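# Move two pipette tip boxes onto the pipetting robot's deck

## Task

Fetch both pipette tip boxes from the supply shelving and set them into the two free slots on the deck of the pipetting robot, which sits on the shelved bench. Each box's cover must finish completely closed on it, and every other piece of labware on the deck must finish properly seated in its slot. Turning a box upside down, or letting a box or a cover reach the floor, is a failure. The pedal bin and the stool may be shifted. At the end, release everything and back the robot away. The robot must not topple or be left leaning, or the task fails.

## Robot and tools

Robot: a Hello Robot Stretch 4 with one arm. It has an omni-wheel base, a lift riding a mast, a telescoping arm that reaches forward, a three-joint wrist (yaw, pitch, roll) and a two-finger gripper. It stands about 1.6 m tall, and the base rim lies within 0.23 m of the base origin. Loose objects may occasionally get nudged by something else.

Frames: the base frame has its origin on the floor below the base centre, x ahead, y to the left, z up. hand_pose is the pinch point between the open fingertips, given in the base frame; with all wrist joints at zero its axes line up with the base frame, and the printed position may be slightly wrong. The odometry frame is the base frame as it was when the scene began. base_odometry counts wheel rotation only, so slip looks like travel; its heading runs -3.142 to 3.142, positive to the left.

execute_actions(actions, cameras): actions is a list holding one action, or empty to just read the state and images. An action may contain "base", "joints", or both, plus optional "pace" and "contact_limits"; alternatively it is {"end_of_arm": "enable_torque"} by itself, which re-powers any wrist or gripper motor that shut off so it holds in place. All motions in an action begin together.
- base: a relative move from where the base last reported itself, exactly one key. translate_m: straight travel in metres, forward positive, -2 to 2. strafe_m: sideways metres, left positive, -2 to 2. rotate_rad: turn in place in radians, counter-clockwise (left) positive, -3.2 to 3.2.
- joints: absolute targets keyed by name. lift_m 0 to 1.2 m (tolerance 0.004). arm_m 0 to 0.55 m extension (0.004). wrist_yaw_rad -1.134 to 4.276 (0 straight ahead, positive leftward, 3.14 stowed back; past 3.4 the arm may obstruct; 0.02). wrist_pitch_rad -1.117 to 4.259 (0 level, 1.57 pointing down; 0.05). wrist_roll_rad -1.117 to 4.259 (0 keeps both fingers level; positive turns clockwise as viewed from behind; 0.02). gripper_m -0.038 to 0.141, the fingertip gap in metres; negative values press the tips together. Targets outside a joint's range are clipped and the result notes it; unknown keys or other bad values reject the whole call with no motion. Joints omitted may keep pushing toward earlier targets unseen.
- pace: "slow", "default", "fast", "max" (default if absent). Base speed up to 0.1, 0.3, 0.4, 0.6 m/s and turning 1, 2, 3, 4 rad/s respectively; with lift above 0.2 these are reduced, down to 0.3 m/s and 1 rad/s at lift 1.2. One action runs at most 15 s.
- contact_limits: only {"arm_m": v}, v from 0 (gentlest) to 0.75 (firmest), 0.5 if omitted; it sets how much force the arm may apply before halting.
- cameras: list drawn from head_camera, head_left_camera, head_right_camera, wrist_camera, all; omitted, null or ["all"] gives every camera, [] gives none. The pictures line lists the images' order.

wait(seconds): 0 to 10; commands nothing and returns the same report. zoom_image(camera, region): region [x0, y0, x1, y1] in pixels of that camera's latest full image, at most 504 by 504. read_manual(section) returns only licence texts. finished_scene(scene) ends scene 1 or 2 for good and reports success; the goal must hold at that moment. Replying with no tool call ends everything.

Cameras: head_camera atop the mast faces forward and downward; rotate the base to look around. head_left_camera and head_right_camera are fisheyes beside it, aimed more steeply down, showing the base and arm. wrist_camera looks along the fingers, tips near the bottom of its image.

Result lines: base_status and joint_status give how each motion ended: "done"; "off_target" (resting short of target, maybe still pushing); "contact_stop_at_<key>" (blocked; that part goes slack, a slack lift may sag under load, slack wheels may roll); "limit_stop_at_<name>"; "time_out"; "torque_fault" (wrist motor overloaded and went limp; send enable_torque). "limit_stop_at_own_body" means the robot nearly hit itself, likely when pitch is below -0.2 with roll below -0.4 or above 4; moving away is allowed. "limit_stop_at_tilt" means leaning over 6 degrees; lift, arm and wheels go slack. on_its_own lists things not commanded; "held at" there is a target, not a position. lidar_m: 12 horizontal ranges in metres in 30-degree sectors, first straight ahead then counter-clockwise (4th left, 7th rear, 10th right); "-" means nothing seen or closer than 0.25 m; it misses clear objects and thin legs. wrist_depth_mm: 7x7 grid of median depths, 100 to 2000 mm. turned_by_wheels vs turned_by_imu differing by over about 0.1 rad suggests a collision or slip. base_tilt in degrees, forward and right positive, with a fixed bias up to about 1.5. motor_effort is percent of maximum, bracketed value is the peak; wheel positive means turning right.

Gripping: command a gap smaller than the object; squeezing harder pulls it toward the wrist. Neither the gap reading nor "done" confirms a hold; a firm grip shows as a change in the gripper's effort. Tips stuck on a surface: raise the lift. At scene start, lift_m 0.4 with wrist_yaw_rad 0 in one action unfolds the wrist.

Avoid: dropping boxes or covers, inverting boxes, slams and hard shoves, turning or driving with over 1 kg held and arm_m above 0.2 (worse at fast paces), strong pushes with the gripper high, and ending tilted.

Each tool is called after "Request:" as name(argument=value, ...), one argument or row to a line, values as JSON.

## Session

Request:
execute_actions(
  actions=[],
)

Scene clock: 0.00 s.
base_odometry: x=+0.000 y=+0.000 heading=+0.000 (m, m, rad; odometry frame)
turned_by_wheels: +0.000 (rad since the last result)
turned_by_imu: +0.000 (rad since the last result)
base_tilt: forward=+0.6 right=+0.1 (deg)
lidar_m: 1.43 1.71 1.70 2.19 1.41 1.42 1.65 1.80 1.79 1.41 1.21 1.21
base_status: not commanded
joint_positions: lift_m=+0.190 arm_m=+0.000 wrist_yaw_rad=+3.185 wrist_pitch_rad=+0.018 wrist_roll_rad=+0.018 gripper_m=+0.057
joint_status: not commanded
motor_effort: lift_m=+19 arm_m=-1 wrist_yaw_rad=+1 wrist_pitch_rad=-5 wrist_roll_rad=+2 gripper_m=-2 wheel_0=+0 wheel_1=+0 wheel_2=+1 (%)
hand_pose: x=-0.1209 y=+0.0748 z=+0.3630 quat_wxyz=(-0.022, -0.009, +0.009, +1.000) (m; base frame)
wrist_depth_mm: - - 142 - - 1808 1576 / - - 139 - - 1537 1366 / - 106 138 - - 1808 1537 / - 123 139 - - 1708 1499 / 198 - - - 1808 1808 1537 / 206 1430 202 1499 209 1397 1336 / 206 904 917 140 960 1008 1042
pictures: head_camera, head_left_camera, head_right_camera, wrist_camera
camera_calibration (this result's frames):
wrist_camera: T_world_to_cam=[[-0.0772601, 0.996124, 0.0420448, -0.0897535], [-0.0387641, 0.0391378, -0.998482, 0.424467], [-0.996257, -0.0787726, 0.0355901, 0.09908], [0, 0, 0, 1]] pos_world=[0.108229, 0.0805978, 0.42407]
Images, in order (width x height): head_camera 420x560, head_left_camera 420x672, head_right_camera 420x672, wrist_camera 616x392.

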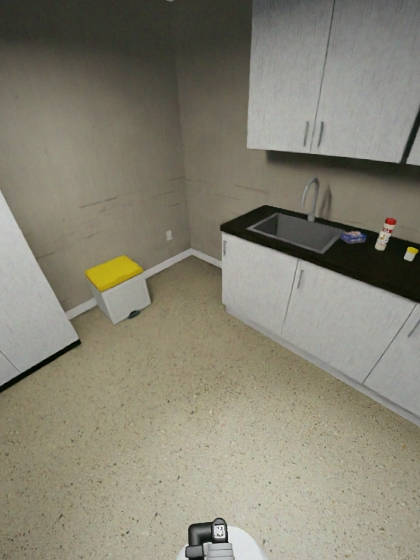

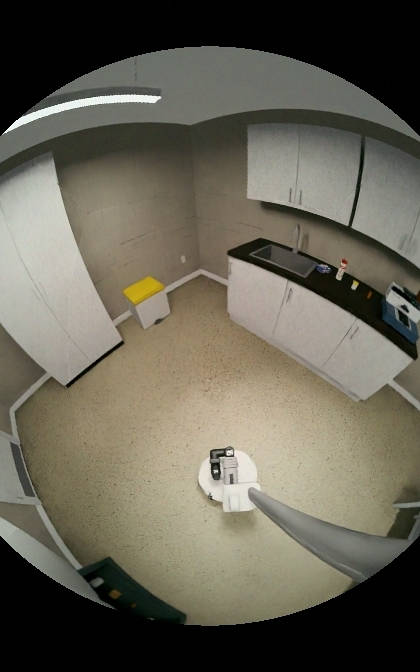

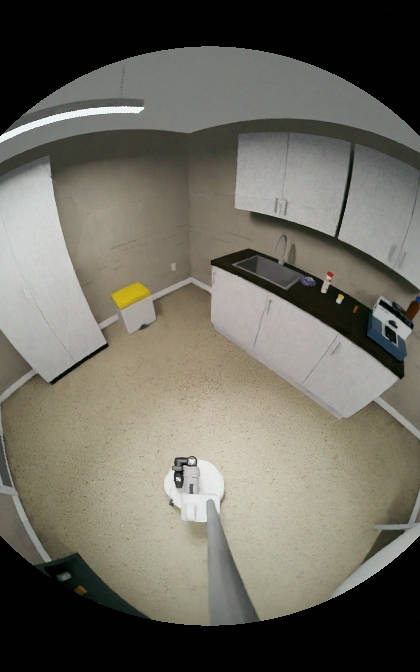

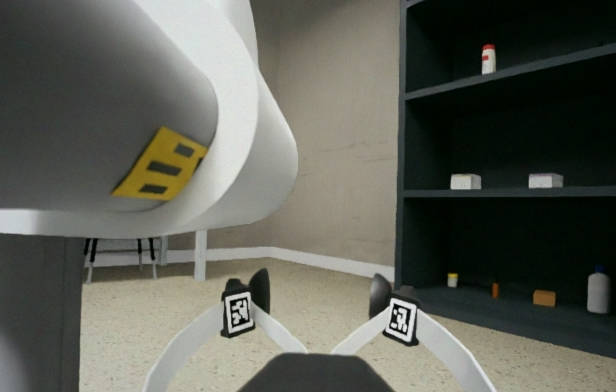

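Request:
execute_actions(
  actions=[
    {"base":{"rotate_rad":2.3},"joints":{"lift_m":0.55,"wrist_yaw_rad":0,"wrist_pitch_rad":0.35,"wrist_roll_rad":0,"gripper_m":0.115}},
  ],
  cameras=[],
)

Request:
execute_actions(
  actions=[
    {"base":{"translate_m":0.7},"pace":"fast"},
  ],
  cameras=["head_camera","wrist_camera"],
)

Scene clock: 7.17 s.
base_odometry: x=+0.000 y=+0.000 heading=+2.300 (m, m, rad; odometry frame)
turned_by_wheels: +2.300 (rad since the last result)
turned_by_imu: +2.326 (rad since the last result)
base_tilt: forward=+0.6 right=+0.1 (deg)
lidar_m: 1.38 1.44 1.92 1.82 1.88 1.27 1.22 1.25 1.81 1.71 1.76 1.97
base_status: done
joint_positions: lift_m=+0.550 arm_m=+0.000 wrist_yaw_rad=+0.000 wrist_pitch_rad=+0.352 wrist_roll_rad=+0.000 gripper_m=+0.115
joint_status: all done
motor_effort: lift_m=+24(26) arm_m=-1(0) wrist_yaw_rad=+0(4) wrist_pitch_rad=-4(6) wrist_roll_rad=+1(2) gripper_m=-1(1) wheel_0=-2(7) wheel_1=-1(6) wheel_2=-2(9) (%)
hand_pose: x=+0.4419 y=-0.0873 z=+0.6284 quat_wxyz=(+0.985, +0.000, +0.175, +0.000) (m; base frame)
wrist_depth_mm: 1160 1430 1366 1464 1464 1464 1430 / 1255 1464 1499 1537 1537 1537 1499 / 1255 1499 1397 1618 1618 1618 1537 / 1336 1661 1661 1661 1661 1618 1618 / 1366 1430 1464 1618 1708 1708 1661 / 1205 1182 196 1255 1229 1229 1308 / 976 976 991 144 1025 1008 1042
pictures: none
No camera images: the call's "cameras" was empty. Leave "cameras" out to get every camera's image.

Scene clock: 10.20 s.
base_odometry: x=-0.466 y=+0.522 heading=+2.300 (m, m, rad; odometry frame)
turned_by_wheels: +0.000 (rad since the last result)
turned_by_imu: +0.000 (rad since the last result)
base_tilt: forward=+0.6 right=+0.0 (deg)
lidar_m: 0.69 0.72 0.97 1.83 1.90 2.07 1.92 2.00 1.78 1.69 1.71 1.25
base_status: done
joint_positions: lift_m=+0.550 arm_m=+0.000 wrist_yaw_rad=+0.000 wrist_pitch_rad=+0.352 wrist_roll_rad=+0.000 gripper_m=+0.115
joint_status: not commanded
motor_effort: lift_m=+24(24) arm_m=-1(0) wrist_yaw_rad=+0(1) wrist_pitch_rad=-6(4) wrist_roll_rad=+0(1) gripper_m=-1(1) wheel_0=+1(8) wheel_1=+2(6) wheel_2=+0(12) (%)
hand_pose: x=+0.4419 y=-0.0874 z=+0.6284 quat_wxyz=(+0.985, +0.000, +0.175, +0.000) (m; base frame)
wrist_depth_mm: 854 831 466 866 854 842 854 / 866 866 591 891 904 891 878 / 917 904 621 931 931 931 917 / 668 699 609 976 976 960 960 / 535 521 521 1025 1025 1008 991 / 1025 1025 198 1078 1060 1042 1060 / 854 866 831 144 1025 991 1042
pictures: head_camera, wrist_camera
camera_calibration (this result's frames):
wrist_camera: T_world_to_cam=[[0.0517014, -0.997654, 0.0448757, -0.128926], [-0.29224, -0.0580829, -0.95458, 0.793587], [0.954946, 0.0362387, -0.294557, -0.00716917], [0, 0, 0, 1]] pos_world=[0.24543, -0.0822694, 0.761216]
Images, in order (width x height): head_camera 420x560, wrist_camera 616x392.

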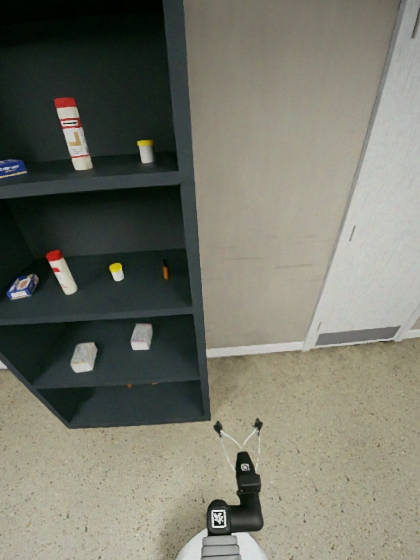

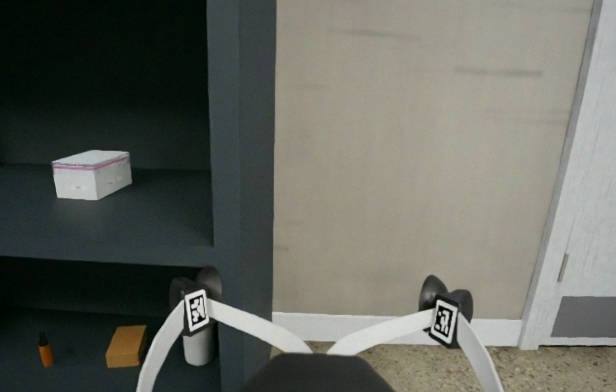

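Request:
execute_actions(
  actions=[
    {"base":{"strafe_m":0.47},"joints":{"arm_m":0.15},"pace":"fast"},
  ],
  cameras=["head_camera","wrist_camera"],
)

Request:
zoom_image(
  camera="head_camera",
  region=[120, 290, 300, 420],
)

Scene clock: 13.43 s.
base_odometry: x=-0.817 y=+0.209 heading=+2.300 (m, m, rad; odometry frame)
turned_by_wheels: +0.000 (rad since the last result)
turned_by_imu: +0.002 (rad since the last result)
base_tilt: forward=+0.7 right=+0.2 (deg)
lidar_m: 0.67 0.70 1.63 1.35 1.41 2.72 1.94 2.00 2.26 2.16 1.68 0.72
base_status: done
joint_positions: lift_m=+0.550 arm_m=+0.149 wrist_yaw_rad=+0.000 wrist_pitch_rad=+0.352 wrist_roll_rad=+0.000 gripper_m=+0.115
joint_status: all done
motor_effort: lift_m=+24(24) arm_m=+5(5) wrist_yaw_rad=+0(2) wrist_pitch_rad=-6(5) wrist_roll_rad=+1(1) gripper_m=+0(3) wheel_0=+0(8) wheel_1=+0(12) wheel_2=+0(3) (%)
hand_pose: x=+0.5909 y=-0.0874 z=+0.6284 quat_wxyz=(+0.985, +0.000, +0.175, +0.000) (m; base frame)
wrist_depth_mm: 647 691 676 683 683 676 492 / 661 715 707 715 707 699 480 / 668 750 750 741 732 691 477 / 627 647 732 597 759 661 469 / 413 427 492 504 512 525 462 / 359 362 197 375 364 368 389 / 683 842 842 144 699 357 394
pictures: head_camera, wrist_camera
camera_calibration (this result's frames):
wrist_camera: T_world_to_cam=[[0.0517424, -0.997652, 0.0448782, -0.136643], [-0.292194, -0.0580956, -0.954593, 0.837119], [0.954958, 0.0362797, -0.294514, -0.149469], [0, 0, 0, 1]] pos_world=[0.394408, -0.0822662, 0.761219]
Images, in order (width x height): head_camera 420x560, wrist_camera 616x392.

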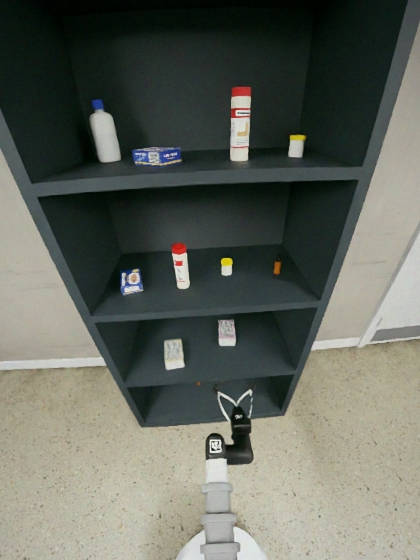

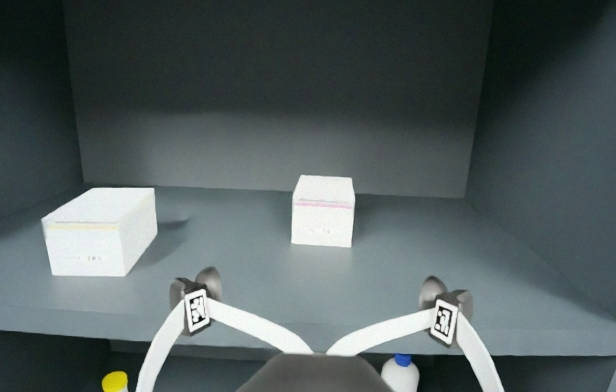

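Region (120, 290, 300, 420) of head_camera's 420x560 image, scaled by 2.800, with more detail than that image has.

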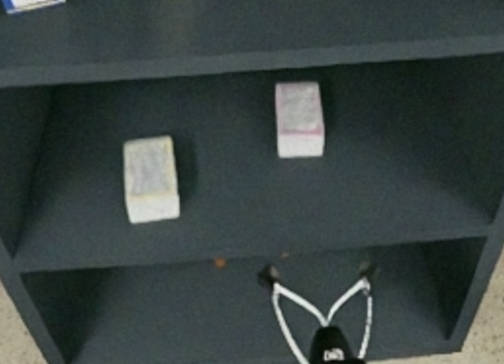

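Request:
execute_actions(
  actions=[
    {"base":{"translate_m":0.24},"joints":{"lift_m":0.495}},
  ],
  cameras=["wrist_camera"],
)

Scene clock: 16.43 s.
base_odometry: x=-0.977 y=+0.388 heading=+2.300 (m, m, rad; odometry frame)
turned_by_wheels: +0.000 (rad since the last result)
turned_by_imu: +0.001 (rad since the last result)
base_tilt: forward=+0.7 right=+0.2 (deg)
lidar_m: 0.44 0.46 0.62 1.36 1.41 1.93 2.19 2.27 2.27 2.18 1.37 0.46
base_status: done
joint_positions: lift_m=+0.495 arm_m=+0.149 wrist_yaw_rad=+0.000 wrist_pitch_rad=+0.352 wrist_roll_rad=+0.000 gripper_m=+0.115
joint_status: all done
motor_effort: lift_m=+15(22) arm_m=+5(5) wrist_yaw_rad=+0(1) wrist_pitch_rad=-5(5) wrist_roll_rad=+1(1) gripper_m=-1(1) wheel_0=+2(9) wheel_1=+2(7) wheel_2=-1(12) (%)
hand_pose: x=+0.5909 y=-0.0874 z=+0.5742 quat_wxyz=(+0.985, +0.000, +0.175, +0.000) (m; base frame)
wrist_depth_mm: 466 477 473 469 466 462 466 / 492 488 492 492 488 484 473 / 508 508 508 508 508 504 466 / 521 535 521 517 525 525 466 / 351 364 375 273 364 399 402 / 267 274 197 277 274 281 296 / 220 220 225 144 230 227 242
pictures: wrist_camera
camera_calibration (this result's frames):
wrist_camera: T_world_to_cam=[[0.0517352, -0.997652, 0.0448774, -0.134206], [-0.292211, -0.0580934, -0.954588, 0.785344], [0.954954, 0.0362722, -0.29453, -0.165434], [0, 0, 0, 1]] pos_world=[0.394411, -0.0822668, 0.706977]
Images, in order (width x height): wrist_camera 616x392.

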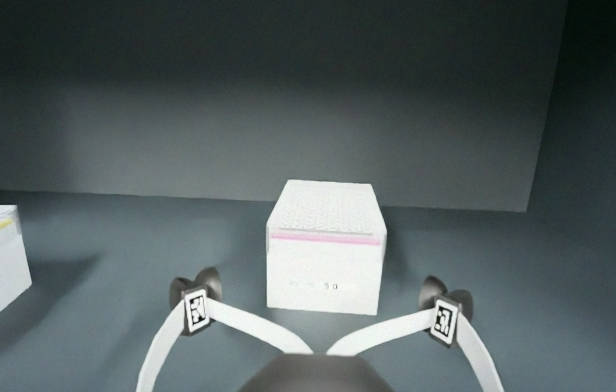

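Request:
execute_actions(
  actions=[
    {"base":{"strafe_m":-0.004},"joints":{"arm_m":0.234,"lift_m":0.481},"pace":"slow","contact_limits":{"arm_m":0.15}},
  ],
  cameras=[],
)

Request:
execute_actions(
  actions=[
    {"joints":{"gripper_m":0.03}},
  ],
  cameras=[],
)

Request:
execute_actions(
  actions=[
    {"joints":{"lift_m":0.51},"pace":"slow"},
  ],
  cameras=["wrist_camera","head_left_camera"],
)

Scene clock: 19.60 s.
base_odometry: x=-0.974 y=+0.390 heading=+2.300 (m, m, rad; odometry frame)
turned_by_wheels: +0.000 (rad since the last result)
turned_by_imu: +0.001 (rad since the last result)
base_tilt: forward=+0.7 right=+0.1 (deg)
lidar_m: 0.43 0.46 0.61 1.37 1.41 1.95 2.18 2.24 2.26 2.16 1.38 0.45
base_status: done
joint_positions: lift_m=+0.481 arm_m=+0.233 wrist_yaw_rad=+0.000 wrist_pitch_rad=+0.352 wrist_roll_rad=+0.000 gripper_m=+0.115
joint_status: all done
motor_effort: lift_m=+14(13) arm_m=+5(7) wrist_yaw_rad=+1(0) wrist_pitch_rad=-4(4) wrist_roll_rad=+1(0) gripper_m=-2(2) wheel_0=+4(6) wheel_1=-2(4) wheel_2=+0(3) (%)
contact_limits: arm_m 0.15
hand_pose: x=+0.6748 y=-0.0874 z=+0.5602 quat_wxyz=(+0.985, +0.000, +0.175, +0.000) (m; base frame)
wrist_depth_mm: 399 394 394 392 389 392 387 / 413 410 415 410 410 404 404 / 430 433 430 430 427 427 421 / 445 449 445 439 442 449 436 / 324 332 340 204 315 364 370 / 244 251 189 187 185 255 270 / 201 200 200 144 195 207 217
pictures: none
No camera images: the call's "cameras" was empty. Leave "cameras" out to get every camera's image.

Scene clock: 21.30 s.
base_odometry: x=-0.974 y=+0.390 heading=+2.300 (m, m, rad; odometry frame)
turned_by_wheels: +0.000 (rad since the last result)
turned_by_imu: +0.000 (rad since the last result)
base_tilt: forward=+0.7 right=+0.2 (deg)
lidar_m: 0.42 0.45 0.60 1.35 1.41 1.95 2.19 2.26 2.26 2.17 1.37 0.47
base_status: not commanded
joint_positions: lift_m=+0.481 arm_m=+0.233 wrist_yaw_rad=+0.000 wrist_pitch_rad=+0.353 wrist_roll_rad=+0.000 gripper_m=+0.030
joint_status: all done
motor_effort: lift_m=+14(14) arm_m=+5(5) wrist_yaw_rad=+1(1) wrist_pitch_rad=-9(10) wrist_roll_rad=+1(0) gripper_m=-18(20) wheel_0=+4(4) wheel_1=-2(2) wheel_2=+0(1) (%)
hand_pose: x=+0.6747 y=-0.0874 z=+0.5599 quat_wxyz=(+0.984, +0.000, +0.176, +0.000) (m; base frame)
wrist_depth_mm: 394 397 394 392 392 392 389 / 413 410 410 407 404 407 402 / 430 433 430 427 424 427 421 / 442 445 445 439 442 442 436 / 322 330 336 191 314 362 366 / 244 250 175 170 168 266 267 / 200 194 189 173 176 171 215
pictures: none
No camera images: the call's "cameras" was empty. Leave "cameras" out to get every camera's image.

Scene clock: 22.33 s.
base_odometry: x=-0.974 y=+0.390 heading=+2.300 (m, m, rad; odometry frame)
turned_by_wheels: +0.000 (rad since the last result)
turned_by_imu: +0.000 (rad since the last result)
base_tilt: forward=+0.6 right=+0.1 (deg)
lidar_m: 0.42 0.45 0.63 1.37 1.40 1.97 2.20 2.25 2.25 2.17 1.35 0.47
base_status: not commanded
joint_positions: lift_m=+0.510 arm_m=+0.233 wrist_yaw_rad=+0.000 wrist_pitch_rad=+0.353 wrist_roll_rad=+0.000 gripper_m=+0.030
joint_status: all done
motor_effort: lift_m=+25(26) arm_m=+5(5) wrist_yaw_rad=+1(0) wrist_pitch_rad=-8(10) wrist_roll_rad=+1(0) gripper_m=-19(18) wheel_0=+4(4) wheel_1=-2(2) wheel_2=+0(0) (%)
hand_pose: x=+0.6747 y=-0.0874 z=+0.5879 quat_wxyz=(+0.984, +0.000, +0.176, +0.000) (m; base frame)
wrist_depth_mm: 397 394 392 392 392 392 389 / 415 413 410 413 407 407 404 / 433 430 427 427 427 427 421 / 455 452 449 442 442 445 433 / 379 389 397 191 368 424 415 / 287 296 175 170 169 314 317 / 236 229 223 173 176 171 260
pictures: head_left_camera, wrist_camera
camera_calibration (this result's frames):
wrist_camera: T_world_to_cam=[[0.0517398, -0.997655, 0.0448026, -0.139134], [-0.293597, -0.0580758, -0.954164, 0.82365], [0.954528, 0.0362143, -0.295913, -0.240299], [0, 0, 0, 1]] pos_world=[0.478391, -0.0822712, 0.721023]
Images, in order (width x height): head_left_camera 420x672, wrist_camera 616x392.

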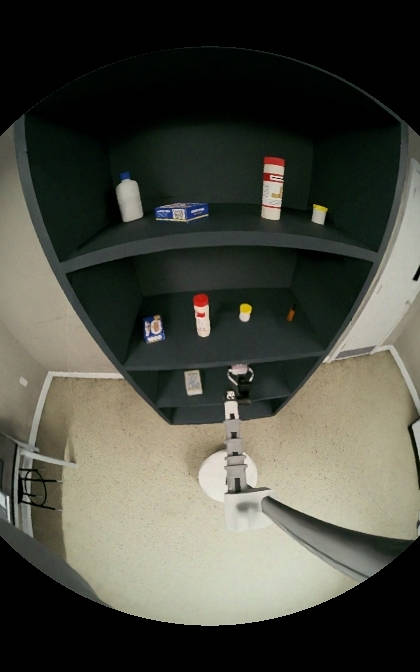

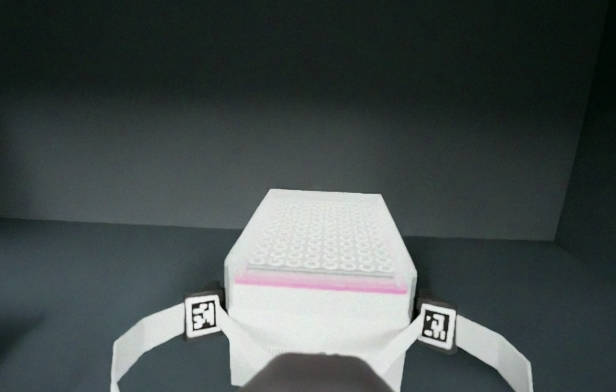

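Request:
execute_actions(
  actions=[
    {"base":{"translate_m":-0.6},"joints":{"arm_m":0.0}},
  ],
  cameras=[],
)

Request:
execute_actions(
  actions=[
    {"base":{"rotate_rad":1.57},"joints":{"lift_m":0.85},"pace":"slow"},
  ],
  cameras=["head_camera"],
)

Request:
zoom_image(
  camera="head_camera",
  region=[60, 150, 360, 350],
)

Scene clock: 26.90 s.
base_odometry: x=-0.574 y=-0.057 heading=+2.300 (m, m, rad; odometry frame)
turned_by_wheels: +0.000 (rad since the last result)
turned_by_imu: +0.002 (rad since the last result)
base_tilt: forward=+0.6 right=+0.2 (deg)
lidar_m: 0.51 1.07 1.39 1.35 1.41 2.33 1.58 1.63 2.18 2.15 2.21 1.09
base_status: done
joint_positions: lift_m=+0.510 arm_m=+0.001 wrist_yaw_rad=+0.000 wrist_pitch_rad=+0.354 wrist_roll_rad=+0.000 gripper_m=+0.030
joint_status: all done
motor_effort: lift_m=+24(25) arm_m=-5(4) wrist_yaw_rad=+1(1) wrist_pitch_rad=-10(10) wrist_roll_rad=+1(0) gripper_m=-18(20) wheel_0=-1(7) wheel_1=-1(9) wheel_2=+2(14) (%)
hand_pose: x=+0.4425 y=-0.0874 z=+0.5879 quat_wxyz=(+0.984, +0.000, +0.176, +0.000) (m; base frame)
wrist_depth_mm: 1160 931 1138 1138 1118 854 1138 / 1205 946 1182 1182 1160 931 1182 / 1281 891 976 1229 1138 931 1255 / 1366 904 1308 809 991 1308 1308 / 1366 1078 1336 191 976 1397 1366 / 1118 991 176 170 169 1160 1255 / 917 891 878 173 176 171 991
pictures: none
No camera images: the call's "cameras" was empty. Leave "cameras" out to get every camera's image.

Scene clock: 30.20 s.
base_odometry: x=-0.574 y=-0.057 heading=-2.413 (m, m, rad; odometry frame)
turned_by_wheels: +1.569 (rad since the last result)
turned_by_imu: +1.587 (rad since the last result)
base_tilt: forward=+0.6 right=+0.1 (deg)
lidar_m: 0.48 1.38 2.32 1.58 1.66 2.39 2.16 2.20 1.08 1.03 1.10 1.39
base_status: done
joint_positions: lift_m=+0.850 arm_m=+0.001 wrist_yaw_rad=+0.000 wrist_pitch_rad=+0.353 wrist_roll_rad=+0.000 gripper_m=+0.030
joint_status: all done
motor_effort: lift_m=+25(26) arm_m=-5(5) wrist_yaw_rad=+0(0) wrist_pitch_rad=-8(8) wrist_roll_rad=+1(1) gripper_m=-19(18) wheel_0=-2(6) wheel_1=-2(8) wheel_2=-3(8) (%)
hand_pose: x=+0.4425 y=-0.0874 z=+0.9279 quat_wxyz=(+0.984, +0.000, +0.176, +0.000) (m; base frame)
wrist_depth_mm: 1708 1661 1308 1308 1576 1708 1661 / 1756 1808 1756 1708 1618 1756 1756 / 1921 1708 1397 1618 1430 1808 1756 / 1205 1921 1182 1118 1160 1863 1808 / - - - 192 1255 - 1921 / 1537 1708 175 170 169 1756 1808 / 1336 1281 1255 173 177 171 1464
pictures: head_camera
Images, in order (width x height): head_camera 420x560.

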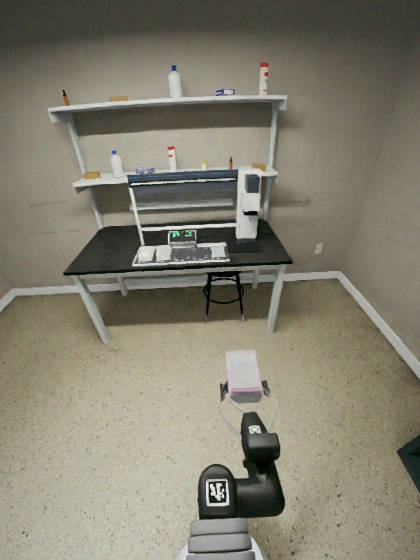

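Region (60, 150, 360, 350) of head_camera's 420x560 image, scaled by 1.680, with more detail than that image has.

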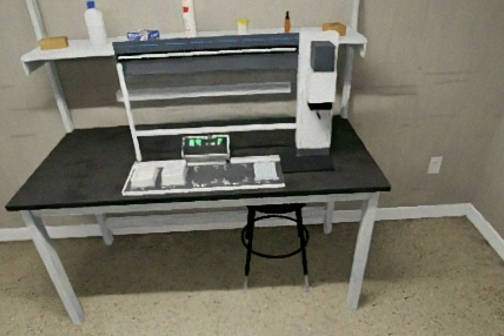

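Request:
execute_actions(
  actions=[
    {"base":{"translate_m":0.78},"joints":{"lift_m":0.8}},
  ],
  cameras=[],
)

Request:
execute_actions(
  actions=[
    {"base":{"strafe_m":0.15}},
  ],
  cameras=["head_camera","wrist_camera"],
)

Request:
zoom_image(
  camera="head_camera",
  region=[150, 290, 290, 410],
)

Scene clock: 35.53 s.
base_odometry: x=-1.156 y=-0.576 heading=-2.413 (m, m, rad; odometry frame)
turned_by_wheels: +0.000 (rad since the last result)
turned_by_imu: +0.000 (rad since the last result)
base_tilt: forward=+0.7 right=+0.2 (deg)
lidar_m: 0.51 0.58 0.79 2.08 1.69 2.27 2.98 1.49 1.09 1.27 1.55 0.58
base_status: done
joint_positions: lift_m=+0.800 arm_m=+0.001 wrist_yaw_rad=+0.000 wrist_pitch_rad=+0.353 wrist_roll_rad=+0.000 gripper_m=+0.030
joint_status: all done
motor_effort: lift_m=+16(24) arm_m=-5(5) wrist_yaw_rad=+0(2) wrist_pitch_rad=-8(9) wrist_roll_rad=+0(1) gripper_m=-17(18) wheel_0=+2(7) wheel_1=+3(6) wheel_2=+1(16) (%)
hand_pose: x=+0.4425 y=-0.0874 z=+0.8787 quat_wxyz=(+0.984, +0.000, +0.176, +0.000) (m; base frame)
wrist_depth_mm: 1008 1025 1008 1008 976 439 976 / 1042 1025 1042 1042 1025 466 1025 / 1060 1078 1098 1060 627 574 1060 / 707 609 621 809 615 603 1138 / 449 500 512 192 496 549 580 / 399 397 177 170 169 424 430 / 1205 439 436 174 176 171 402
pictures: none
No camera images: the call's "cameras" was empty. Leave "cameras" out to get every camera's image.

Scene clock: 37.27 s.
base_odometry: x=-1.056 y=-0.688 heading=-2.413 (m, m, rad; odometry frame)
turned_by_wheels: +0.000 (rad since the last result)
turned_by_imu: +0.001 (rad since the last result)
base_tilt: forward=+0.6 right=+0.1 (deg)
lidar_m: 0.51 0.59 0.78 2.06 1.54 2.04 2.98 1.71 1.24 1.30 0.79 0.58
base_status: done
joint_positions: lift_m=+0.800 arm_m=+0.001 wrist_yaw_rad=+0.000 wrist_pitch_rad=+0.353 wrist_roll_rad=+0.000 gripper_m=+0.030
joint_status: not commanded
motor_effort: lift_m=+16(16) arm_m=-5(5) wrist_yaw_rad=+1(0) wrist_pitch_rad=-9(9) wrist_roll_rad=+1(0) gripper_m=-18(19) wheel_0=+1(5) wheel_1=+1(9) wheel_2=+0(0) (%)
hand_pose: x=+0.4425 y=-0.0874 z=+0.8787 quat_wxyz=(+0.984, +0.000, +0.176, +0.000) (m; base frame)
wrist_depth_mm: 1008 1008 1008 991 991 991 488 / 1060 1042 1042 1025 1025 1008 508 / 1078 1078 1098 1078 1078 634 559 / 750 768 609 597 842 640 591 / 445 442 492 192 469 544 559 / 402 399 175 170 169 402 427 / 1229 439 436 173 177 171 399
pictures: head_camera, wrist_camera
camera_calibration (this result's frames):
wrist_camera: T_world_to_cam=[[0.0517141, -0.997657, 0.0447954, -0.140136], [-0.293676, -0.0580644, -0.95414, 1.0329], [0.954505, 0.0361872, -0.29599, 0.0674492], [0, 0, 0, 1]] pos_world=[0.246205, -0.0822735, 1.01178]
Images, in order (width x height): head_camera 420x560, wrist_camera 616x392.

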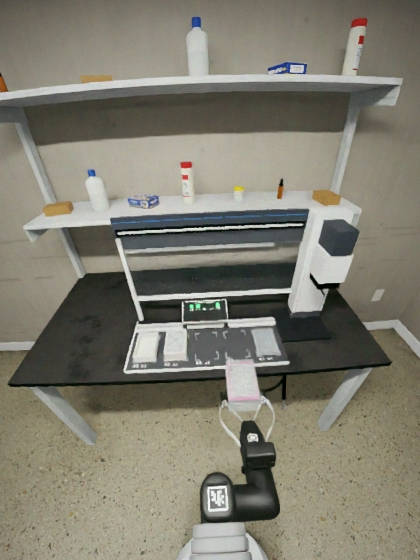

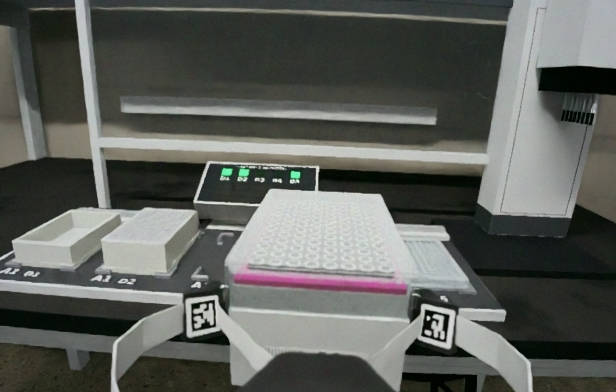

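Region (150, 290, 290, 410) of head_camera's 420x560 image, scaled by 3.600, with more detail than that image has; it fills the top 432 rows of this view, and the rest is white.

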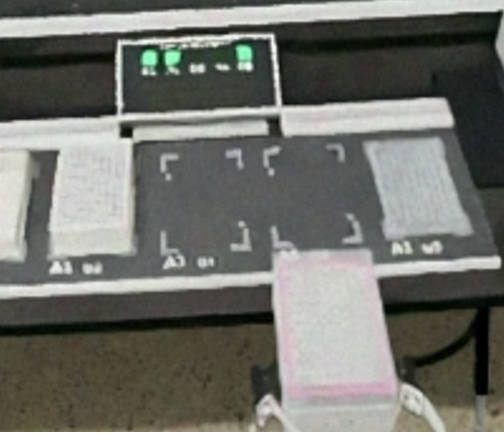

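Request:
execute_actions(
  actions=[
    {"base":{"strafe_m":0.102},"joints":{"arm_m":0.2}},
  ],
  cameras=[],
)

Request:
execute_actions(
  actions=[
    {"joints":{"lift_m":0.75},"pace":"slow"},
  ],
  cameras=["head_camera","wrist_camera"],
)

Request:
zoom_image(
  camera="head_camera",
  region=[180, 300, 290, 390],
)

Scene clock: 41.17 s.
base_odometry: x=-0.988 y=-0.764 heading=-2.413 (m, m, rad; odometry frame)
turned_by_wheels: +0.000 (rad since the last result)
turned_by_imu: +0.001 (rad since the last result)
base_tilt: forward=+0.6 right=+0.1 (deg)
lidar_m: 0.54 0.56 0.77 1.97 1.47 1.91 2.97 2.57 1.33 1.34 0.79 0.58
base_status: done
joint_positions: lift_m=+0.800 arm_m=+0.199 wrist_yaw_rad=+0.000 wrist_pitch_rad=+0.353 wrist_roll_rad=+0.000 gripper_m=+0.030
joint_status: all done
motor_effort: lift_m=+16(16) arm_m=+5(6) wrist_yaw_rad=+0(2) wrist_pitch_rad=-9(10) wrist_roll_rad=+0(1) gripper_m=-17(17) wheel_0=-1(5) wheel_1=+1(10) wheel_2=+0(2) (%)
hand_pose: x=+0.6407 y=-0.0874 z=+0.8787 quat_wxyz=(+0.984, +0.000, +0.176, +0.000) (m; base frame)
wrist_depth_mm: 820 831 831 820 798 809 809 / 866 854 854 854 854 831 831 / 904 891 904 904 878 878 866 / 707 699 715 449 455 778 741 / 508 521 427 191 404 564 574 / 345 329 175 170 169 394 394 / 283 246 253 173 177 171 325
pictures: none
No camera images: the call's "cameras" was empty. Leave "cameras" out to get every camera's image.

Scene clock: 42.47 s.
base_odometry: x=-0.988 y=-0.764 heading=-2.413 (m, m, rad; odometry frame)
turned_by_wheels: +0.000 (rad since the last result)
turned_by_imu: +0.000 (rad since the last result)
base_tilt: forward=+0.8 right=+0.1 (deg)
lidar_m: 0.55 0.58 0.81 1.95 1.47 1.92 2.97 2.54 1.33 1.34 0.81 0.58
base_status: not commanded
joint_positions: lift_m=+0.750 arm_m=+0.199 wrist_yaw_rad=+0.000 wrist_pitch_rad=+0.353 wrist_roll_rad=+0.000 gripper_m=+0.030
joint_status: all done
motor_effort: lift_m=+15(15) arm_m=+5(5) wrist_yaw_rad=+0(0) wrist_pitch_rad=-10(10) wrist_roll_rad=+0(0) gripper_m=-18(19) wheel_0=-1(1) wheel_1=+1(1) wheel_2=+0(0) (%)
hand_pose: x=+0.6407 y=-0.0874 z=+0.8288 quat_wxyz=(+0.984, +0.000, +0.176, +0.000) (m; base frame)
wrist_depth_mm: 831 831 831 831 798 809 798 / 878 854 842 842 842 831 831 / 878 904 866 878 891 866 866 / 564 609 530 402 415 691 715 / 345 325 314 191 368 392 399 / 260 233 175 169 169 315 317 / 235 229 224 173 177 171 258
pictures: head_camera, wrist_camera
camera_calibration (this result's frames):
wrist_camera: T_world_to_cam=[[0.0518439, -0.99765, 0.0447993, -0.148202], [-0.2936, -0.0581036, -0.954161, 1.04349], [0.954521, 0.0363144, -0.295922, -0.136575], [0, 0, 0, 1]] pos_world=[0.444415, -0.0822636, 0.961877]
Images, in order (width x height): head_camera 420x560, wrist_camera 616x392.

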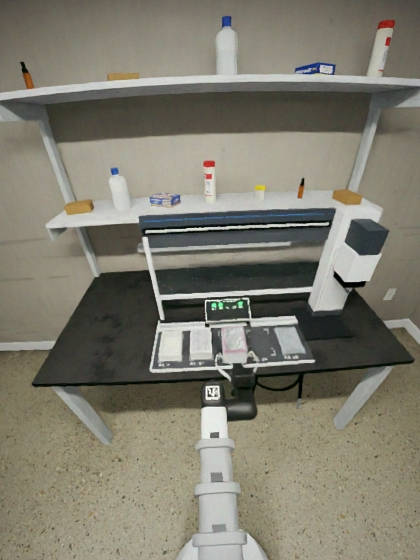

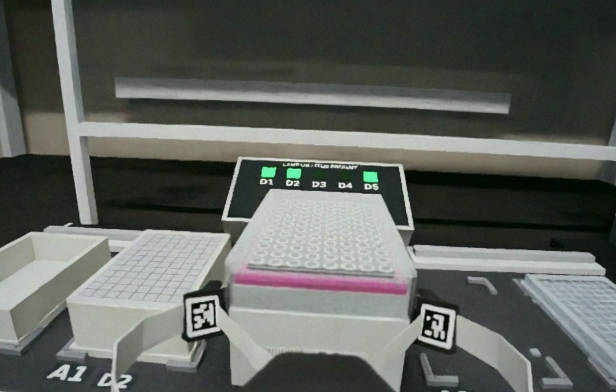

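Region (180, 300, 290, 390) of head_camera's 420x560 image, scaled by 4.582, with more detail than that image has; it fills the top 412 rows of this view, and the rest is white.

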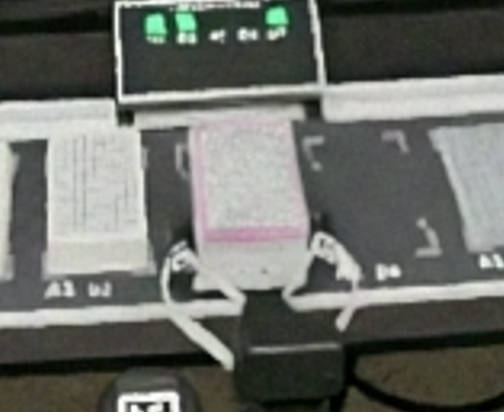

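Request:
execute_actions(
  actions=[
    {"base":{"strafe_m":0.005},"joints":{"arm_m":0.238},"pace":"slow"},
  ],
  cameras=[],
)

Request:
execute_actions(
  actions=[
    {"joints":{"lift_m":0.735},"pace":"slow"},
  ],
  cameras=["head_camera","wrist_camera"],
)

Request:
zoom_image(
  camera="head_camera",
  region=[180, 300, 290, 390],
)

Scene clock: 45.20 s.
base_odometry: x=-0.985 y=-0.768 heading=-2.412 (m, m, rad; odometry frame)
turned_by_wheels: +0.000 (rad since the last result)
turned_by_imu: +0.001 (rad since the last result)
base_tilt: forward=+0.6 right=+0.1 (deg)
lidar_m: 0.55 0.58 0.81 1.96 1.46 1.92 2.97 2.58 1.36 1.36 0.82 0.59
base_status: done
joint_positions: lift_m=+0.750 arm_m=+0.237 wrist_yaw_rad=+0.000 wrist_pitch_rad=+0.353 wrist_roll_rad=+0.000 gripper_m=+0.030
joint_status: all done
motor_effort: lift_m=+14(15) arm_m=+5(7) wrist_yaw_rad=+1(1) wrist_pitch_rad=-10(9) wrist_roll_rad=+1(1) gripper_m=-18(18) wheel_0=-2(6) wheel_1=+5(6) wheel_2=+0(2) (%)
hand_pose: x=+0.6787 y=-0.0874 z=+0.8288 quat_wxyz=(+0.984, +0.000, +0.176, +0.000) (m; base frame)
wrist_depth_mm: 798 798 788 788 778 778 778 / 831 820 820 809 809 798 798 / 842 842 866 842 842 842 831 / 544 603 530 375 392 699 715 / 314 353 309 191 342 449 462 / 248 228 175 170 169 314 317 / 199 194 213 173 177 171 259
pictures: none
No camera images: the call's "cameras" was empty. Leave "cameras" out to get every camera's image.

Scene clock: 46.03 s.
base_odometry: x=-0.985 y=-0.768 heading=-2.412 (m, m, rad; odometry frame)
turned_by_wheels: +0.000 (rad since the last result)
turned_by_imu: +0.000 (rad since the last result)
base_tilt: forward=+0.7 right=+0.1 (deg)
lidar_m: 0.56 0.59 0.78 1.96 1.45 1.91 2.97 2.57 1.33 1.35 0.79 0.59
base_status: not commanded
joint_positions: lift_m=+0.735 arm_m=+0.237 wrist_yaw_rad=+0.000 wrist_pitch_rad=+0.353 wrist_roll_rad=+0.000 gripper_m=+0.030
joint_status: all done
motor_effort: lift_m=+14(14) arm_m=+5(5) wrist_yaw_rad=+1(1) wrist_pitch_rad=-9(8) wrist_roll_rad=+1(0) gripper_m=-18(18) wheel_0=-2(2) wheel_1=+5(5) wheel_2=+0(0) (%)
hand_pose: x=+0.6787 y=-0.0874 z=+0.8138 quat_wxyz=(+0.984, +0.000, +0.176, +0.000) (m; base frame)
wrist_depth_mm: 788 798 788 788 788 778 759 / 842 820 809 809 798 788 809 / 798 788 809 842 831 831 831 / 504 559 480 359 362 634 661 / 303 271 293 191 334 359 399 / 210 204 175 170 169 289 291 / 198 193 205 173 177 171 238
pictures: head_camera, wrist_camera
camera_calibration (this result's frames):
wrist_camera: T_world_to_cam=[[0.0517523, -0.997655, 0.0447989, -0.149462], [-0.29361, -0.0580765, -0.954159, 1.04034], [0.954523, 0.0362266, -0.295927, -0.177262], [0, 0, 0, 1]] pos_world=[0.48239, -0.0822705, 0.946889]
Images, in order (width x height): head_camera 420x560, wrist_camera 616x392.

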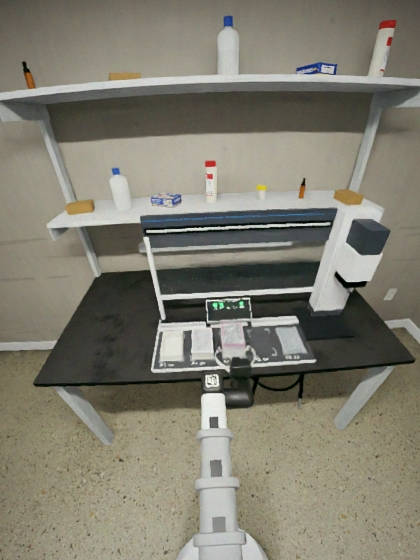

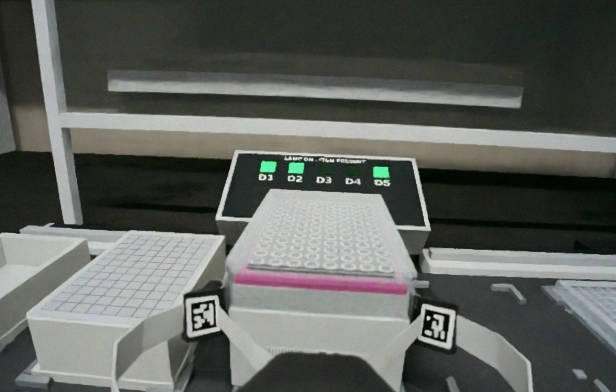

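Region (180, 300, 290, 390) of head_camera's 420x560 image, scaled by 4.582, with more detail than that image has; it fills the top 412 rows of this view, and the rest is white.

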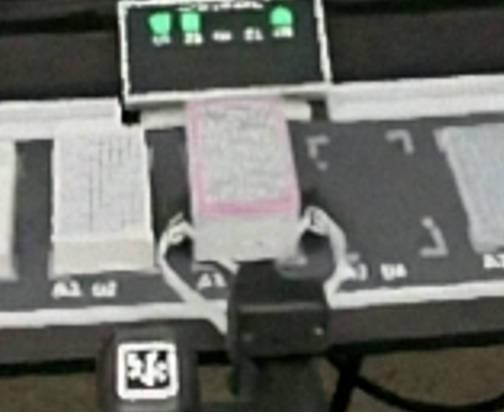

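Request:
execute_actions(
  actions=[
    {"joints":{"lift_m":0.73,"gripper_m":0.058},"pace":"slow"},
  ],
  cameras=["wrist_camera"],
)

Request:
execute_actions(
  actions=[
    {"joints":{"gripper_m":0.098},"pace":"slow"},
  ],
  cameras=[],
)

Request:
execute_actions(
  actions=[
    {"joints":{"arm_m":0.08,"lift_m":0.737}},
  ],
  cameras=["wrist_camera","head_camera"],
)

Request:
zoom_image(
  camera="wrist_camera",
  region=[140, 150, 500, 310],
)

Scene clock: 48.57 s.
base_odometry: x=-0.985 y=-0.768 heading=-2.412 (m, m, rad; odometry frame)
turned_by_wheels: +0.000 (rad since the last result)
turned_by_imu: +0.001 (rad since the last result)
base_tilt: forward=+0.6 right=+0.1 (deg)
lidar_m: 0.56 0.58 0.81 1.96 1.45 1.90 2.99 2.58 1.34 1.35 0.81 0.59
base_status: not commanded
joint_positions: lift_m=+0.730 arm_m=+0.237 wrist_yaw_rad=+0.000 wrist_pitch_rad=+0.353 wrist_roll_rad=+0.000 gripper_m=+0.058
joint_status: all done
motor_effort: lift_m=+14(15) arm_m=+5(5) wrist_yaw_rad=+1(1) wrist_pitch_rad=-8(9) wrist_roll_rad=+0(0) gripper_m=-11(18) wheel_0=-2(2) wheel_1=+5(5) wheel_2=+0(0) (%)
hand_pose: x=+0.6787 y=-0.0874 z=+0.8088 quat_wxyz=(+0.984, +0.000, +0.176, +0.000) (m; base frame)
wrist_depth_mm: 788 809 778 788 778 778 768 / 820 831 809 809 809 798 798 / 778 854 788 392 831 831 820 / 492 549 469 353 355 621 634 / 303 260 289 199 329 351 351 / 196 196 182 179 179 281 283 / 196 193 207 159 183 213 232
pictures: wrist_camera
camera_calibration (this result's frames):
wrist_camera: T_world_to_cam=[[0.051786, -0.997652, 0.0448148, -0.149266], [-0.293609, -0.0581016, -0.954158, 1.03557], [0.954522, 0.036254, -0.295928, -0.178742], [0, 0, 0, 1]] pos_world=[0.482395, -0.0822674, 0.94189]
Images, in order (width x height): wrist_camera 616x392.

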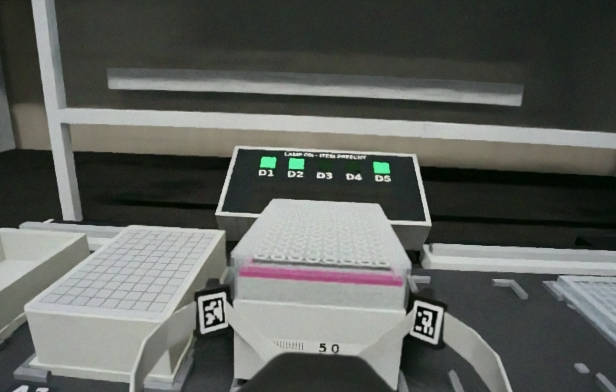

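Scene clock: 50.47 s.
base_odometry: x=-0.985 y=-0.768 heading=-2.412 (m, m, rad; odometry frame)
turned_by_wheels: +0.000 (rad since the last result)
turned_by_imu: +0.000 (rad since the last result)
base_tilt: forward=+0.7 right=+0.2 (deg)
lidar_m: 0.55 0.58 0.81 1.96 1.47 1.93 2.96 2.58 1.35 1.37 0.81 0.60
base_status: not commanded
joint_positions: lift_m=+0.730 arm_m=+0.237 wrist_yaw_rad=-0.001 wrist_pitch_rad=+0.352 wrist_roll_rad=+0.000 gripper_m=+0.098
joint_status: all done
motor_effort: lift_m=+14(14) arm_m=+5(5) wrist_yaw_rad=+4(5) wrist_pitch_rad=-6(10) wrist_roll_rad=+0(1) gripper_m=-2(9) wheel_0=-2(2) wheel_1=+5(5) wheel_2=+0(0) (%)
hand_pose: x=+0.6787 y=-0.0877 z=+0.8091 quat_wxyz=(+0.985, +0.000, +0.175, +0.000) (m; base frame)
wrist_depth_mm: 788 798 798 788 778 778 768 / 820 820 820 798 798 788 798 / 854 866 778 399 842 831 831 / 496 554 473 357 357 627 647 / 304 260 296 224 338 351 353 / 198 197 188 183 186 282 282 / 195 191 208 142 191 218 234
pictures: none
No camera images: the call's "cameras" was empty. Leave "cameras" out to get every camera's image.

Scene clock: 52.00 s.
base_odometry: x=-0.985 y=-0.768 heading=-2.412 (m, m, rad; odometry frame)
turned_by_wheels: +0.000 (rad since the last result)
turned_by_imu: +0.000 (rad since the last result)
base_tilt: forward=+0.6 right=+0.1 (deg)
lidar_m: 0.53 0.58 0.82 1.95 1.47 1.93 2.96 2.57 1.36 1.34 0.80 0.58
base_status: not commanded
joint_positions: lift_m=+0.737 arm_m=+0.081 wrist_yaw_rad=+0.000 wrist_pitch_rad=+0.352 wrist_roll_rad=+0.000 gripper_m=+0.098
joint_status: all done
motor_effort: lift_m=+24(25) arm_m=-5(6) wrist_yaw_rad=+1(3) wrist_pitch_rad=-6(6) wrist_roll_rad=+1(1) gripper_m=-1(3) wheel_0=-2(2) wheel_1=+5(5) wheel_2=+0(0) (%)
hand_pose: x=+0.5226 y=-0.0874 z=+0.8153 quat_wxyz=(+0.985, +0.000, +0.175, +0.000) (m; base frame)
wrist_depth_mm: 931 946 917 931 917 904 904 / 976 960 960 946 946 946 946 / 976 917 960 539 917 991 960 / 559 459 424 392 500 654 554 / 345 343 342 338 389 399 404 / 290 294 198 306 216 304 303 / 1118 342 338 141 307 276 279
pictures: head_camera, wrist_camera
camera_calibration (this result's frames):
wrist_camera: T_world_to_cam=[[0.0515483, -0.997661, 0.044881, -0.141453], [-0.292393, -0.0580486, -0.954535, 0.995626], [0.954908, 0.0360817, -0.294702, -0.0290144], [0, 0, 0, 1]] pos_world=[0.326112, -0.0822808, 0.948157]
Images, in order (width x height): head_camera 420x560, wrist_camera 616x392.

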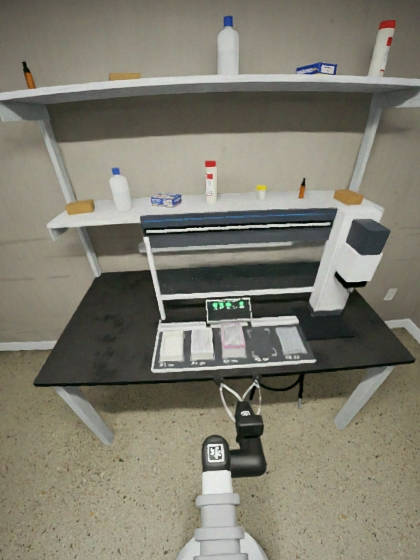

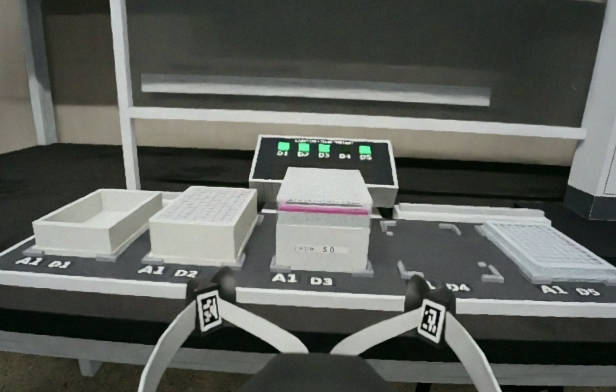

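Region (140, 150, 500, 310) of wrist_camera's 616x392 image, scaled by 1.400.

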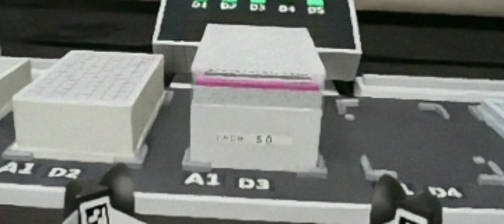

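Request:
execute_actions(
  actions=[
    {"base":{"translate_m":-0.64},"joints":{"arm_m":0.0},"pace":"fast"},
  ],
  cameras=[],
)

Request:
execute_actions(
  actions=[
    {"base":{"rotate_rad":-1.47},"joints":{"lift_m":0.5,"gripper_m":0.115}},
  ],
  cameras=[],
)

Request:
execute_actions(
  actions=[
    {"base":{"translate_m":0.69},"joints":{"arm_m":0.1},"pace":"fast"},
  ],
  cameras=["wrist_camera","head_camera"],
)

Scene clock: 56.93 s.
base_odometry: x=-0.508 y=-0.341 heading=-2.413 (m, m, rad; odometry frame)
turned_by_wheels: +0.000 (rad since the last result)
turned_by_imu: +0.002 (rad since the last result)
base_tilt: forward=+0.6 right=+0.2 (deg)
lidar_m: 1.18 1.24 2.04 1.33 1.38 1.93 2.32 2.40 1.38 1.28 1.85 1.23
base_status: done
joint_positions: lift_m=+0.737 arm_m=+0.001 wrist_yaw_rad=+0.000 wrist_pitch_rad=+0.352 wrist_roll_rad=+0.000 gripper_m=+0.098
joint_status: all done
motor_effort: lift_m=+24(24) arm_m=-5(5) wrist_yaw_rad=+1(0) wrist_pitch_rad=-6(5) wrist_roll_rad=+1(0) gripper_m=-1(2) wheel_0=-2(4) wheel_1=-2(7) wheel_2=+0(12) (%)
hand_pose: x=+0.4426 y=-0.0874 z=+0.8153 quat_wxyz=(+0.985, +0.000, +0.175, +0.000) (m; base frame)
wrist_depth_mm: 1618 1618 1576 1576 1499 1060 1537 / 1661 1618 1661 1618 1576 1182 1576 / 1708 1098 1098 1008 1182 1182 1618 / 1808 1808 1808 1756 1205 1708 1708 / 1863 1863 1863 1863 1863 1863 1808 / 1430 1430 198 1576 215 1537 1576 / 1205 1205 1205 141 1281 1182 1308
pictures: none
No camera images: the call's "cameras" was empty. Leave "cameras" out to get every camera's image.

Scene clock: 59.00 s.
base_odometry: x=-0.508 y=-0.341 heading=+2.401 (m, m, rad; odometry frame)
turned_by_wheels: -1.469 (rad since the last result)
turned_by_imu: -1.485 (rad since the last result)
base_tilt: forward=+0.7 right=+0.1 (deg)
lidar_m: 1.29 1.90 1.22 1.20 1.28 2.04 1.35 1.40 2.08 2.30 2.37 1.34
base_status: done
joint_positions: lift_m=+0.500 arm_m=+0.001 wrist_yaw_rad=+0.000 wrist_pitch_rad=+0.352 wrist_roll_rad=+0.000 gripper_m=+0.115
joint_status: all done
motor_effort: lift_m=+14(23) arm_m=-5(5) wrist_yaw_rad=+2(0) wrist_pitch_rad=-5(6) wrist_roll_rad=+1(0) gripper_m=-1(2) wheel_0=+4(0) wheel_1=+3(9) wheel_2=+3(14) (%)
hand_pose: x=+0.4426 y=-0.0875 z=+0.5792 quat_wxyz=(+0.985, +0.000, +0.175, +0.000) (m; base frame)
wrist_depth_mm: 1499 1499 1430 1366 1336 1281 976 / 1576 1537 1430 1397 1397 1366 1008 / 1661 1618 1576 1430 1308 1138 1366 / 1756 1661 1618 1537 1499 1308 1430 / 1430 1499 1366 1397 1366 1255 1499 / 1118 1138 197 1182 1118 1118 1205 / 917 904 931 144 946 931 976
pictures: none
No camera images: the call's "cameras" was empty. Leave "cameras" out to get every camera's image.

Scene clock: 62.00 s.
base_odometry: x=-1.017 y=+0.124 heading=+2.401 (m, m, rad; odometry frame)
turned_by_wheels: +0.000 (rad since the last result)
turned_by_imu: +0.000 (rad since the last result)
base_tilt: forward=+0.6 right=+0.1 (deg)
lidar_m: 0.59 0.65 1.71 1.14 1.23 2.72 2.04 2.16 2.40 2.36 0.83 0.59
base_status: done
joint_positions: lift_m=+0.500 arm_m=+0.099 wrist_yaw_rad=+0.000 wrist_pitch_rad=+0.352 wrist_roll_rad=+0.000 gripper_m=+0.115
joint_status: all done
motor_effort: lift_m=+14(14) arm_m=+5(6) wrist_yaw_rad=+1(2) wrist_pitch_rad=-4(4) wrist_roll_rad=+1(0) gripper_m=-1(2) wheel_0=+0(8) wheel_1=+0(8) wheel_2=+2(18) (%)
hand_pose: x=+0.5409 y=-0.0874 z=+0.5792 quat_wxyz=(+0.985, +0.000, +0.175, +0.000) (m; base frame)
wrist_depth_mm: 298 415 661 654 640 627 615 / 304 427 691 683 668 640 640 / 309 433 715 715 699 676 668 / 320 442 569 410 609 634 654 / 334 377 384 364 399 410 415 / 349 334 196 312 303 297 303 / 370 424 768 144 831 798 647
pictures: head_camera, wrist_camera
camera_calibration (this result's frames):
wrist_camera: T_world_to_cam=[[0.0516512, -0.997656, 0.0448882, -0.131828], [-0.292254, -0.0580806, -0.954575, 0.77553], [0.954945, 0.0361861, -0.294569, -0.11616], [0, 0, 0, 1]] pos_world=[0.344388, -0.0822727, 0.712002]
Images, in order (width x height): head_camera 420x560, wrist_camera 616x392.

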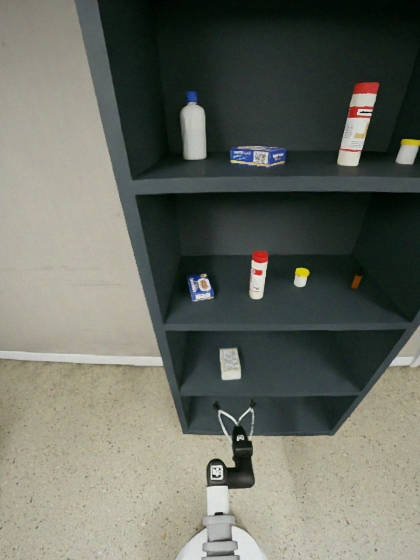

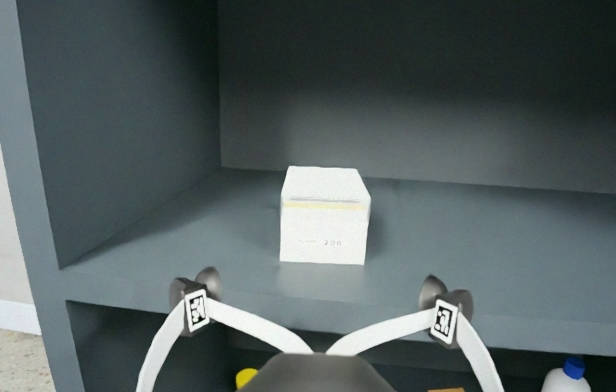

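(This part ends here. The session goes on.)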